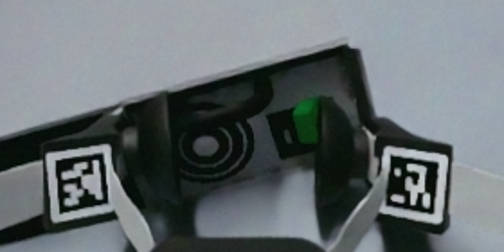

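>>> execute_actions:
  actions:
    - {"r1":{"base":{"strafe_m":-0.003},"joints":{"arm_m":0.294},"pace":"slow"}}
  cameras: ["r1_wrist_camera"]

>>> zoom_image:
  camera: "r1_wrist_camera"
  region: [160, 190, 440, 330]

Scene clock: 33.47 s.
r1.base_odometry: x=-0.305 y=+0.813 heading=+2.480 (m, m, rad; r1's odometry frame)
r1.turned_by_wheels: +0.001 (rad since the last result)
r1.turned_by_imu: +0.001 (rad since the last result)
r1.base_tilt: forward=+0.0 right=-0.4 (deg)
r1.lidar_m: 0.40 0.42 1.70 1.65 1.88 1.64 1.56 1.61 2.25 2.42 0.61 0.43
r1.base_status: done
r1.joint_positions: lift_m=+0.716 arm_m=+0.296 wrist_yaw_rad=+0.088 wrist_pitch_rad=+0.353 wrist_roll_rad=+0.330 gripper_m=-0.037
r1.joint_status: all done
r1.on_its_own: wrist_yaw_rad is at rest, and its effort (-23) is outside its rest range (-13 to +13)
r1.motor_effort: lift_m=+18(18) arm_m=-10(11) wrist_yaw_rad=-23(25) wrist_pitch_rad=-9(12) wrist_roll_rad=-4(2) gripper_m=-27(32) wheel_0=+5(5) wheel_1=+2(5) wheel_2=+6(5) (%)
r1.hand_pose: x=+0.7441 y=-0.0632 z=+0.7947 quat_wxyz=(+0.971, +0.154, +0.180, +0.014) (m; r1's base frame)
r1.wrist_depth_mm: - - - - - - - / - - - - - 539 455 / - - 480 392 433 368 327 / - - 300 256 320 281 258 / - 282 230 229 240 227 210 / 1808 162 185 218 183 185 180 / 246 219 214 - 177 160 -
r2.base_odometry: x=+0.486 y=-1.281 heading=-2.458 (m, m, rad; r2's odometry frame)
r2.turned_by_wheels: +0.000 (rad since the last result)
r2.turned_by_imu: +0.000 (rad since the last result)
r2.base_tilt: forward=+0.1 right=-0.2 (deg)
r2.lidar_m: 0.55 0.55 0.80 2.61 2.69 0.97 0.92 3.04 2.20 2.12 1.10 0.57
r2.base_status: not commanded
r2.joint_positions: lift_m=+1.040 arm_m=+0.002 wrist_yaw_rad=+0.000 wrist_pitch_rad=+0.901 wrist_roll_rad=+0.012 gripper_m=+0.120
r2.joint_status: not commanded
r2.motor_effort: lift_m=+23(23) arm_m=+0(0) wrist_yaw_rad=+0(0) wrist_pitch_rad=-4(4) wrist_roll_rad=-2(2) gripper_m=-1(0) wheel_0=+3(3) wheel_1=+1(1) wheel_2=-3(3) (%)
r2.hand_pose: x=+0.3516 y=-0.0874 z=+0.9918 quat_wxyz=(+0.900, +0.005, +0.436, -0.003) (m; r2's base frame)
r2.wrist_depth_mm: 609 609 609 609 591 549 559 / 508 508 508 504 504 627 640 / 433 433 433 439 445 715 741 / 820 831 842 854 866 866 878 / 991 1008 1025 1060 1025 1078 1078 / 1205 1160 1182 1229 215 1205 1281 / 1138 1118 1118 119 1138 1138 1138
pictures: r1_wrist_camera
camera_calibration (this result's frames):
r1_wrist_camera: T_world_to_cam=[[-0.0587505, -0.955049, -0.290567, 0.206256], [-0.392039, 0.289758, -0.873124, 1.04978], [0.918071, 0.0626169, -0.39144, -0.13969], [0, 0, 0, 1]] pos_world=[0.551919, -0.0984515, 0.921843]
Images, in order (width x height): r1_wrist_camera 616x392.

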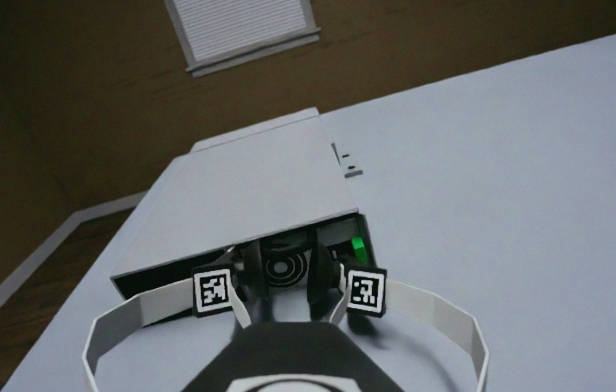

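Region (160, 190, 440, 330) of r1_wrist_camera's 616x392 image, scaled by 1.800.

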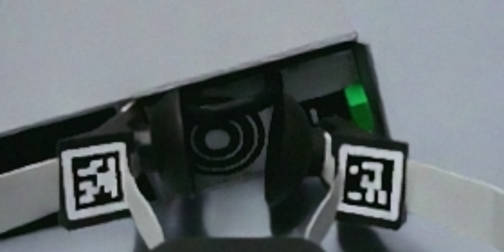

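>>> execute_actions:
  actions:
    - {"r1":{"joints":{"gripper_m":0.062,"arm_m":0.255,"lift_m":0.724}}}
  cameras: []

>>> execute_actions:
  actions:
    - {"r1":{"base":{"strafe_m":-0.015},"joints":{"wrist_yaw_rad":0.11,"arm_m":0.278},"pace":"slow"}}
  cameras: ["r1_wrist_camera"]

>>> zoom_image:
  camera: "r1_wrist_camera"
  region: [160, 190, 440, 330]

Scene clock: 35.53 s.
r1.base_odometry: x=-0.305 y=+0.813 heading=+2.479 (m, m, rad; r1's odometry frame)
r1.turned_by_wheels: -0.001 (rad since the last result)
r1.turned_by_imu: -0.001 (rad since the last result)
r1.base_tilt: forward=+0.0 right=-0.4 (deg)
r1.lidar_m: 0.39 0.41 1.68 1.67 1.90 1.62 1.56 1.61 2.24 2.43 0.60 0.44
r1.base_status: not commanded
r1.joint_positions: lift_m=+0.724 arm_m=+0.257 wrist_yaw_rad=+0.080 wrist_pitch_rad=+0.352 wrist_roll_rad=+0.330 gripper_m=+0.062
r1.joint_status: all done
r1.motor_effort: lift_m=+23(25) arm_m=-9(14) wrist_yaw_rad=-1(29) wrist_pitch_rad=-7(31) wrist_roll_rad=-2(4) gripper_m=-3(28) wheel_0=+0(7) wheel_1=+0(3) wheel_2=+0(6) (%)
r1.hand_pose: x=+0.7043 y=-0.0655 z=+0.8024 quat_wxyz=(+0.972, +0.155, +0.179, +0.010) (m; r1's base frame)
r1.wrist_depth_mm: - - - - - - - / - - - - - 574 492 / - - 521 442 459 389 349 / - - 325 282 332 296 271 / - 338 270 276 255 239 222 / 1756 287 239 230 198 200 187 / 257 233 227 - 187 169 -
r2.base_odometry: x=+0.486 y=-1.281 heading=-2.458 (m, m, rad; r2's odometry frame)
r2.turned_by_wheels: +0.000 (rad since the last result)
r2.turned_by_imu: +0.001 (rad since the last result)
r2.base_tilt: forward=+0.1 right=-0.2 (deg)
r2.lidar_m: 0.50 0.57 0.79 2.61 2.72 0.97 0.90 3.06 2.21 2.12 1.10 0.58
r2.base_status: not commanded
r2.joint_positions: lift_m=+1.040 arm_m=+0.002 wrist_yaw_rad=+0.000 wrist_pitch_rad=+0.901 wrist_roll_rad=+0.012 gripper_m=+0.120
r2.joint_status: not commanded
r2.motor_effort: lift_m=+23(23) arm_m=+0(1) wrist_yaw_rad=+0(0) wrist_pitch_rad=-3(4) wrist_roll_rad=+1(3) gripper_m=-1(2) wheel_0=+3(3) wheel_1=+1(1) wheel_2=-3(3) (%)
r2.hand_pose: x=+0.3516 y=-0.0874 z=+0.9918 quat_wxyz=(+0.900, +0.005, +0.436, -0.003) (m; r2's base frame)
r2.wrist_depth_mm: 609 609 615 609 591 554 559 / 508 504 504 504 504 627 647 / 436 433 433 439 442 707 741 / 809 820 842 854 866 878 878 / 991 1025 1025 1042 1025 1098 1098 / 1205 1182 1182 1205 215 1205 1255 / 1138 1118 1138 119 1138 1138 1138
pictures: none
No camera images: the call's "cameras" was empty. Leave "cameras" out to get every camera's image.

Scene clock: 36.77 s.
r1.base_odometry: x=-0.296 y=+0.825 heading=+2.479 (m, m, rad; r1's odometry frame)
r1.turned_by_wheels: +0.000 (rad since the last result)
r1.turned_by_imu: +0.000 (rad since the last result)
r1.base_tilt: forward=-0.1 right=-0.3 (deg)
r1.lidar_m: 0.40 0.43 1.73 1.68 1.90 1.64 1.56 1.62 2.22 2.41 0.59 0.43
r1.base_status: done
r1.joint_positions: lift_m=+0.724 arm_m=+0.276 wrist_yaw_rad=+0.110 wrist_pitch_rad=+0.352 wrist_roll_rad=+0.330 gripper_m=+0.062
r1.joint_status: all done
r1.motor_effort: lift_m=+23(23) arm_m=+9(14) wrist_yaw_rad=-1(0) wrist_pitch_rad=-7(9) wrist_roll_rad=+0(1) gripper_m=-2(3) wheel_0=+1(7) wheel_1=+0(8) wheel_2=+0(1) (%)
r1.hand_pose: x=+0.7260 y=-0.0572 z=+0.8024 quat_wxyz=(+0.971, +0.152, +0.182, +0.025) (m; r1's base frame)
r1.wrist_depth_mm: - - - - - - - / - - - - - 574 496 / - - 634 442 459 392 347 / - - 325 297 334 297 270 / - 306 252 254 254 238 223 / 1808 281 237 229 198 199 187 / 257 233 226 - 186 170 -
r2.base_odometry: x=+0.486 y=-1.281 heading=-2.458 (m, m, rad; r2's odometry frame)
r2.turned_by_wheels: +0.000 (rad since the last result)
r2.turned_by_imu: +0.000 (rad since the last result)
r2.base_tilt: forward=+0.1 right=-0.2 (deg)
r2.lidar_m: 0.53 0.57 0.79 2.61 2.73 1.00 0.90 3.06 2.20 2.12 1.13 0.55
r2.base_status: not commanded
r2.joint_positions: lift_m=+1.040 arm_m=+0.002 wrist_yaw_rad=+0.000 wrist_pitch_rad=+0.901 wrist_roll_rad=+0.012 gripper_m=+0.120
r2.joint_status: not commanded
r2.motor_effort: lift_m=+23(23) arm_m=+0(1) wrist_yaw_rad=+0(0) wrist_pitch_rad=-3(4) wrist_roll_rad=-1(2) gripper_m=-1(1) wheel_0=+3(3) wheel_1=+1(1) wheel_2=-3(3) (%)
r2.hand_pose: x=+0.3516 y=-0.0874 z=+0.9918 quat_wxyz=(+0.900, +0.005, +0.436, -0.003) (m; r2's base frame)
r2.wrist_depth_mm: 603 609 609 615 591 549 559 / 508 504 508 504 508 621 640 / 433 433 433 439 445 715 741 / 809 820 831 854 854 866 891 / 991 1008 1025 1042 1025 1078 1098 / 1205 1182 1182 1255 216 1229 1229 / 1138 1118 1138 119 1138 1118 1138
pictures: r1_wrist_camera
camera_calibration (this result's frames):
r1_wrist_camera: T_world_to_cam=[[-0.03782, -0.956189, -0.290297, 0.197709], [-0.397877, 0.280893, -0.87338, 1.05163], [0.916659, 0.082471, -0.391069, -0.118637], [0, 0, 0, 1]] pos_world=[0.534648, -0.0965657, 0.929476]
Images, in order (width x height): r1_wrist_camera 616x392.

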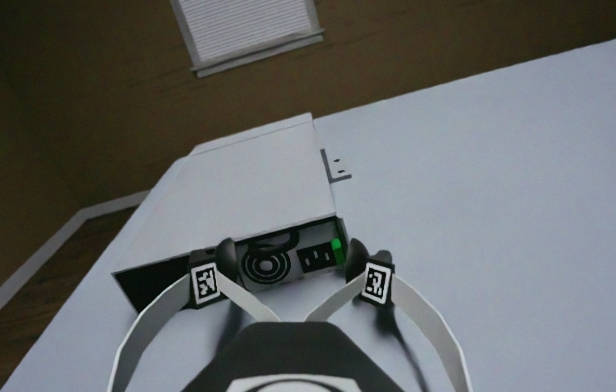

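Region (160, 190, 440, 330) of r1_wrist_camera's 616x392 image, scaled by 1.800.

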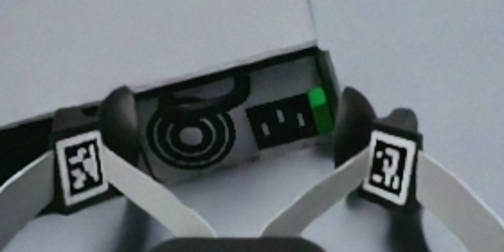

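>>> execute_actions:
  actions:
    - {"r1":{"base":{"strafe_m":0.002},"joints":{"gripper_m":0.04,"arm_m":0.282},"pace":"slow"}}
  cameras: []

>>> execute_actions:
  actions:
    - {"r1":{"base":{"strafe_m":0.008},"joints":{"gripper_m":0.03,"lift_m":0.721,"arm_m":0.284},"pace":"slow"}}
  cameras: []

>>> execute_actions:
  actions:
    - {"r1":{"joints":{"arm_m":0.293},"pace":"slow"}}
  cameras: ["r1_wrist_camera"]

>>> zoom_image:
  camera: "r1_wrist_camera"
  region: [160, 190, 440, 330]

Scene clock: 38.20 s.
r1.base_odometry: x=-0.297 y=+0.823 heading=+2.479 (m, m, rad; r1's odometry frame)
r1.turned_by_wheels: +0.000 (rad since the last result)
r1.turned_by_imu: +0.000 (rad since the last result)
r1.base_tilt: forward=+0.0 right=-0.4 (deg)
r1.lidar_m: 0.39 0.42 1.73 1.66 1.87 1.64 1.56 1.61 2.27 2.42 0.59 0.42
r1.base_status: done
r1.joint_positions: lift_m=+0.724 arm_m=+0.280 wrist_yaw_rad=+0.107 wrist_pitch_rad=+0.354 wrist_roll_rad=+0.330 gripper_m=+0.040
r1.joint_status: all done
r1.motor_effort: lift_m=+23(23) arm_m=+9(14) wrist_yaw_rad=+7(8) wrist_pitch_rad=-12(13) wrist_roll_rad=-1(2) gripper_m=-6(5) wheel_0=+0(5) wheel_1=+0(8) wheel_2=-1(1) (%)
r1.hand_pose: x=+0.7297 y=-0.0580 z=+0.8020 quat_wxyz=(+0.971, +0.152, +0.182, +0.023) (m; r1's base frame)
r1.wrist_depth_mm: - - - - - - - / - - - - - 564 488 / - - 627 433 449 384 345 / - - 320 291 332 294 270 / - 301 250 246 259 237 221 / 1661 276 198 227 197 198 187 / 256 230 225 - 185 169 -
r2.base_odometry: x=+0.486 y=-1.281 heading=-2.458 (m, m, rad; r2's odometry frame)
r2.turned_by_wheels: +0.000 (rad since the last result)
r2.turned_by_imu: +0.000 (rad since the last result)
r2.base_tilt: forward=+0.2 right=-0.2 (deg)
r2.lidar_m: 0.53 0.54 0.78 2.60 2.72 0.96 0.90 3.05 2.19 2.10 1.12 0.57
r2.base_status: not commanded
r2.joint_positions: lift_m=+1.040 arm_m=+0.002 wrist_yaw_rad=+0.000 wrist_pitch_rad=+0.901 wrist_roll_rad=+0.012 gripper_m=+0.120
r2.joint_status: not commanded
r2.motor_effort: lift_m=+23(23) arm_m=-1(0) wrist_yaw_rad=+0(0) wrist_pitch_rad=-4(4) wrist_roll_rad=-1(1) gripper_m=-1(0) wheel_0=+3(3) wheel_1=+1(1) wheel_2=-3(2) (%)
r2.hand_pose: x=+0.3516 y=-0.0874 z=+0.9918 quat_wxyz=(+0.900, +0.005, +0.436, -0.003) (m; r2's base frame)
r2.wrist_depth_mm: 609 609 609 609 591 554 559 / 504 508 508 504 504 627 640 / 430 433 433 439 442 707 741 / 820 820 831 842 854 878 878 / 991 1008 1008 1042 1025 1078 1098 / 1229 1182 1182 1229 216 1255 1229 / 1118 1118 1118 119 1138 1118 1160
pictures: none
No camera images: the call's "cameras" was empty. Leave "cameras" out to get every camera's image.

Scene clock: 39.03 s.
r1.base_odometry: x=-0.302 y=+0.817 heading=+2.478 (m, m, rad; r1's odometry frame)
r1.turned_by_wheels: -0.001 (rad since the last result)
r1.turned_by_imu: -0.001 (rad since the last result)
r1.base_tilt: forward=-0.1 right=-0.4 (deg)
r1.lidar_m: 0.39 0.43 1.72 1.66 1.91 1.60 1.56 1.62 2.25 2.42 0.61 0.44
r1.base_status: done
r1.joint_positions: lift_m=+0.721 arm_m=+0.282 wrist_yaw_rad=+0.106 wrist_pitch_rad=+0.353 wrist_roll_rad=+0.330 gripper_m=+0.030
r1.joint_status: all done
r1.motor_effort: lift_m=+17(21) arm_m=+9(7) wrist_yaw_rad=+12(11) wrist_pitch_rad=-8(12) wrist_roll_rad=-2(2) gripper_m=-8(10) wheel_0=-5(3) wheel_1=-2(4) wheel_2=-2(3) (%)
r1.hand_pose: x=+0.7318 y=-0.0584 z=+0.7998 quat_wxyz=(+0.971, +0.152, +0.181, +0.022) (m; r1's base frame)
r1.wrist_depth_mm: - - - - - - - / - - - - - 564 484 / - - 627 424 449 387 342 / - - 317 276 327 291 265 / - 301 243 243 253 235 219 / 1808 272 192 226 195 196 185 / 254 227 222 - 184 165 -
r2.base_odometry: x=+0.486 y=-1.281 heading=-2.458 (m, m, rad; r2's odometry frame)
r2.turned_by_wheels: +0.000 (rad since the last result)
r2.turned_by_imu: +0.000 (rad since the last result)
r2.base_tilt: forward=+0.2 right=-0.2 (deg)
r2.lidar_m: 0.54 0.56 0.79 2.61 2.71 0.98 0.91 3.07 2.20 2.11 1.11 0.57
r2.base_status: not commanded
r2.joint_positions: lift_m=+1.040 arm_m=+0.002 wrist_yaw_rad=+0.000 wrist_pitch_rad=+0.901 wrist_roll_rad=+0.012 gripper_m=+0.120
r2.joint_status: not commanded
r2.motor_effort: lift_m=+23(23) arm_m=-1(0) wrist_yaw_rad=+0(0) wrist_pitch_rad=-4(4) wrist_roll_rad=-1(3) gripper_m=+0(1) wheel_0=+3(3) wheel_1=+1(1) wheel_2=-3(3) (%)
r2.hand_pose: x=+0.3516 y=-0.0874 z=+0.9918 quat_wxyz=(+0.900, +0.005, +0.436, -0.003) (m; r2's base frame)
r2.wrist_depth_mm: 609 609 609 609 591 554 559 / 504 504 508 508 508 621 640 / 433 433 433 439 445 707 741 / 809 820 842 854 854 866 891 / 1008 1008 1042 1042 1025 1078 1098 / 1205 1182 1182 1229 215 1229 1229 / 1138 1118 1138 119 1138 1138 1138
pictures: none
No camera images: the call's "cameras" was empty. Leave "cameras" out to get every camera's image.

Scene clock: 39.93 s.
r1.base_odometry: x=-0.302 y=+0.817 heading=+2.478 (m, m, rad; r1's odometry frame)
r1.turned_by_wheels: +0.000 (rad since the last result)
r1.turned_by_imu: +0.000 (rad since the last result)
r1.base_tilt: forward=+0.0 right=-0.4 (deg)
r1.lidar_m: 0.41 0.40 1.73 1.66 1.88 1.67 1.57 1.65 2.25 2.42 0.58 0.41
r1.base_status: not commanded
r1.joint_positions: lift_m=+0.721 arm_m=+0.290 wrist_yaw_rad=+0.102 wrist_pitch_rad=+0.357 wrist_roll_rad=+0.330 gripper_m=+0.030
r1.joint_status: all done
r1.on_its_own: wrist_yaw_rad is at rest, and its effort (+20) is outside its rest range (-13 to +13)
r1.motor_effort: lift_m=+17(17) arm_m=+15(14) wrist_yaw_rad=+20(20) wrist_pitch_rad=-21(21) wrist_roll_rad=-3(1) gripper_m=-7(8) wheel_0=-2(5) wheel_1=-1(3) wheel_2=-7(7) (%)
r1.hand_pose: x=+0.7390 y=-0.0593 z=+0.7987 quat_wxyz=(+0.971, +0.153, +0.183, +0.021) (m; r1's base frame)
r1.wrist_depth_mm: - - - - - - - / - - - - - 544 469 / - - 477 418 442 377 334 / - - 310 271 327 286 264 / - 285 242 236 254 232 216 / 1661 260 191 223 193 194 185 / 251 224 220 - 182 166 -
r2.base_odometry: x=+0.486 y=-1.281 heading=-2.458 (m, m, rad; r2's odometry frame)
r2.turned_by_wheels: +0.000 (rad since the last result)
r2.turned_by_imu: +0.000 (rad since the last result)
r2.base_tilt: forward=+0.1 right=-0.2 (deg)
r2.lidar_m: 0.51 0.55 0.81 2.61 2.73 0.98 0.91 3.05 2.19 2.09 1.13 0.54
r2.base_status: not commanded
r2.joint_positions: lift_m=+1.040 arm_m=+0.002 wrist_yaw_rad=+0.000 wrist_pitch_rad=+0.901 wrist_roll_rad=+0.012 gripper_m=+0.120
r2.joint_status: not commanded
r2.motor_effort: lift_m=+23(23) arm_m=+0(0) wrist_yaw_rad=+0(1) wrist_pitch_rad=-4(4) wrist_roll_rad=-2(3) gripper_m=-1(1) wheel_0=+3(3) wheel_1=+1(1) wheel_2=-3(3) (%)
r2.hand_pose: x=+0.3516 y=-0.0874 z=+0.9918 quat_wxyz=(+0.900, +0.005, +0.436, -0.003) (m; r2's base frame)
r2.wrist_depth_mm: 603 609 609 615 591 554 559 / 504 508 508 508 504 634 634 / 433 433 433 442 445 707 741 / 809 820 831 842 854 878 878 / 976 1008 1025 1060 1008 1078 1098 / 1205 1182 1182 1255 216 1229 1255 / 1138 1138 1138 119 1138 1118 1138
pictures: r1_wrist_camera
camera_calibration (this result's frames):
r1_wrist_camera: T_world_to_cam=[[-0.0462329, -0.956019, -0.289638, 0.200801], [-0.399775, 0.283424, -0.871694, 1.05434], [0.915447, 0.0754891, -0.395296, -0.127925], [0, 0, 0, 1]] pos_world=[0.547889, -0.0971975, 0.926649]
Images, in order (width x height): r1_wrist_camera 616x392.

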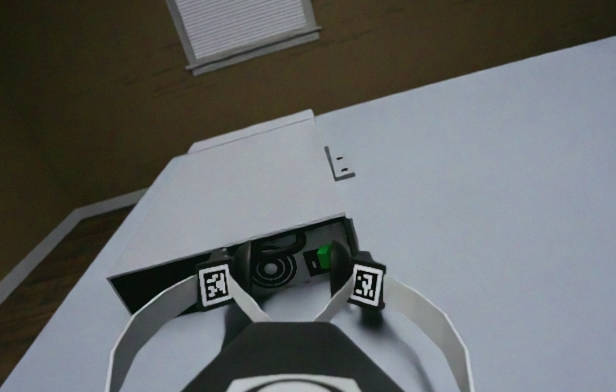

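Region (160, 190, 440, 330) of r1_wrist_camera's 616x392 image, scaled by 1.800.

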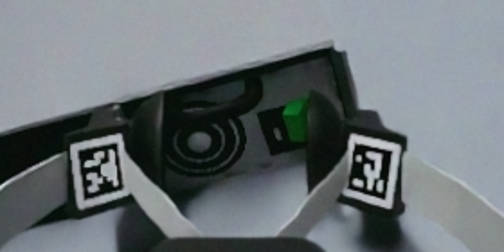

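>>> execute_actions:
  actions:
    - {"r1":{"base":{"strafe_m":-0.003},"joints":{"gripper_m":0.0,"arm_m":0.298,"lift_m":0.719},"pace":"slow"}}
  cameras: []

>>> execute_actions:
  actions:
    - {"r1":{"base":{"strafe_m":-0.004},"joints":{"gripper_m":-0.038,"arm_m":0.306,"lift_m":0.716},"pace":"slow"}}
  cameras: ["r1_wrist_camera"]

>>> zoom_image:
  camera: "r1_wrist_camera"
  region: [160, 190, 440, 330]

Scene clock: 41.57 s.
r1.base_odometry: x=-0.300 y=+0.819 heading=+2.478 (m, m, rad; r1's odometry frame)
r1.turned_by_wheels: +0.000 (rad since the last result)
r1.turned_by_imu: +0.000 (rad since the last result)
r1.base_tilt: forward=-0.1 right=-0.3 (deg)
r1.lidar_m: 0.41 0.42 1.71 1.67 1.89 1.64 1.55 1.64 2.27 2.42 0.59 0.44
r1.base_status: done
r1.joint_positions: lift_m=+0.719 arm_m=+0.296 wrist_yaw_rad=+0.106 wrist_pitch_rad=+0.358 wrist_roll_rad=+0.330 gripper_m=+0.001
r1.joint_status: all done
r1.on_its_own: wrist_pitch_rad is at rest, and its effort (-24) is outside its rest range (-23 to +23)
r1.motor_effort: lift_m=+16(15) arm_m=+13(19) wrist_yaw_rad=+8(20) wrist_pitch_rad=-24(25) wrist_roll_rad=+2(0) gripper_m=-21(21) wheel_0=+4(7) wheel_1=+2(3) wheel_2=-7(9) (%)
r1.hand_pose: x=+0.7445 y=-0.0582 z=+0.7964 quat_wxyz=(+0.971, +0.152, +0.184, +0.022) (m; r1's base frame)
r1.wrist_depth_mm: - - - - - - - / - - - - - 530 462 / - - 459 410 433 370 330 / - - 301 265 317 283 260 / - 271 232 229 249 228 213 / 1708 243 207 224 188 186 181 / 247 220 217 - 180 163 -
r2.base_odometry: x=+0.486 y=-1.281 heading=-2.458 (m, m, rad; r2's odometry frame)
r2.turned_by_wheels: +0.000 (rad since the last result)
r2.turned_by_imu: +0.000 (rad since the last result)
r2.base_tilt: forward=+0.1 right=-0.3 (deg)
r2.lidar_m: 0.52 0.56 0.80 2.60 2.70 0.95 0.92 3.03 2.21 2.11 1.10 0.56
r2.base_status: not commanded
r2.joint_positions: lift_m=+1.040 arm_m=+0.002 wrist_yaw_rad=+0.000 wrist_pitch_rad=+0.901 wrist_roll_rad=+0.012 gripper_m=+0.120
r2.joint_status: not commanded
r2.motor_effort: lift_m=+22(23) arm_m=+0(1) wrist_yaw_rad=+0(0) wrist_pitch_rad=-4(4) wrist_roll_rad=-1(1) gripper_m=-1(0) wheel_0=+3(3) wheel_1=+1(1) wheel_2=-3(2) (%)
r2.hand_pose: x=+0.3516 y=-0.0874 z=+0.9918 quat_wxyz=(+0.900, +0.005, +0.436, -0.003) (m; r2's base frame)
r2.wrist_depth_mm: 603 603 603 615 591 554 559 / 508 508 504 508 504 627 634 / 433 430 433 439 445 707 741 / 809 820 831 854 854 866 878 / 991 1008 1025 1042 1008 1078 1098 / 1229 1160 1205 1205 216 1229 1229 / 1138 1118 1160 119 1138 1118 1138
pictures: none
No camera images: the call's "cameras" was empty. Leave "cameras" out to get every camera's image.

Scene clock: 43.00 s.
r1.base_odometry: x=-0.297 y=+0.822 heading=+2.479 (m, m, rad; r1's odometry frame)
r1.turned_by_wheels: +0.001 (rad since the last result)
r1.turned_by_imu: +0.001 (rad since the last result)
r1.base_tilt: forward=-0.1 right=-0.4 (deg)
r1.lidar_m: 0.40 0.44 1.73 1.69 1.93 1.66 1.54 1.61 2.25 2.43 0.62 0.42
r1.base_status: done
r1.joint_positions: lift_m=+0.716 arm_m=+0.304 wrist_yaw_rad=+0.110 wrist_pitch_rad=+0.359 wrist_roll_rad=+0.329 gripper_m=-0.037
r1.joint_status: all done
r1.on_its_own: wrist_pitch_rad is at rest, and its effort (-26) is outside its rest range (-23 to +23)
r1.motor_effort: lift_m=+17(17) arm_m=+12(18) wrist_yaw_rad=-2(9) wrist_pitch_rad=-26(29) wrist_roll_rad=+1(1) gripper_m=-28(31) wheel_0=+7(4) wheel_1=+4(4) wheel_2=-3(7) (%)
r1.hand_pose: x=+0.7529 y=-0.0571 z=+0.7931 quat_wxyz=(+0.971, +0.151, +0.185, +0.024) (m; r1's base frame)
r1.wrist_depth_mm: - - - - - - - / - - - - - 517 452 / - - 445 389 424 359 320 / - - 291 254 312 274 253 / - 262 221 222 242 221 207 / 322 164 198 219 183 179 178 / 234 221 210 - 176 160 -
r2.base_odometry: x=+0.486 y=-1.281 heading=-2.458 (m, m, rad; r2's odometry frame)
r2.turned_by_wheels: +0.000 (rad since the last result)
r2.turned_by_imu: +0.000 (rad since the last result)
r2.base_tilt: forward=+0.1 right=-0.2 (deg)
r2.lidar_m: 0.54 0.57 0.81 2.60 2.71 0.98 0.90 3.06 2.21 2.11 1.11 0.58
r2.base_status: not commanded
r2.joint_positions: lift_m=+1.040 arm_m=+0.002 wrist_yaw_rad=+0.000 wrist_pitch_rad=+0.901 wrist_roll_rad=+0.012 gripper_m=+0.120
r2.joint_status: not commanded
r2.motor_effort: lift_m=+23(23) arm_m=+0(1) wrist_yaw_rad=+0(1) wrist_pitch_rad=-5(4) wrist_roll_rad=-2(2) gripper_m=+0(1) wheel_0=+3(3) wheel_1=+1(1) wheel_2=-3(3) (%)
r2.hand_pose: x=+0.3516 y=-0.0874 z=+0.9918 quat_wxyz=(+0.900, +0.005, +0.436, -0.003) (m; r2's base frame)
r2.wrist_depth_mm: 609 609 609 609 585 549 559 / 504 512 504 504 504 627 640 / 433 433 430 439 442 715 741 / 820 820 842 854 854 878 891 / 991 1008 1025 1060 1025 1078 1098 / 1205 1182 1205 1229 215 1229 1281 / 1138 1118 1138 119 1138 1118 1138
pictures: r1_wrist_camera
camera_calibration (this result's frames):
r1_wrist_camera: T_world_to_cam=[[-0.0387815, -0.956636, -0.288693, 0.195561], [-0.403591, 0.279292, -0.871269, 1.05674], [0.914117, 0.0827246, -0.396921, -0.140294], [0, 0, 0, 1]] pos_world=[0.562318, -0.0964515, 0.921473]
Images, in order (width x height): r1_wrist_camera 616x392.

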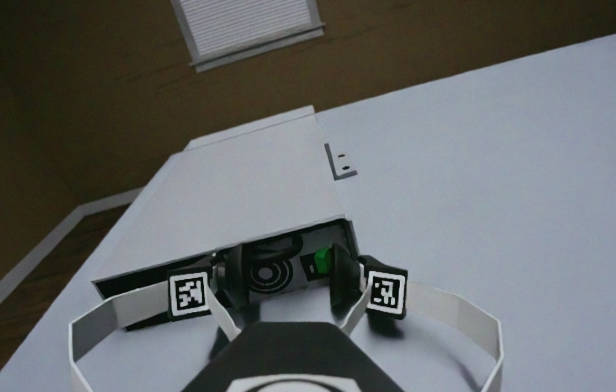

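Region (160, 190, 440, 330) of r1_wrist_camera's 616x392 image, scaled by 1.800.

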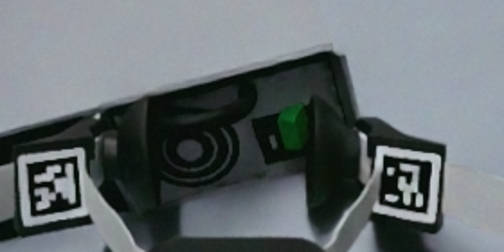

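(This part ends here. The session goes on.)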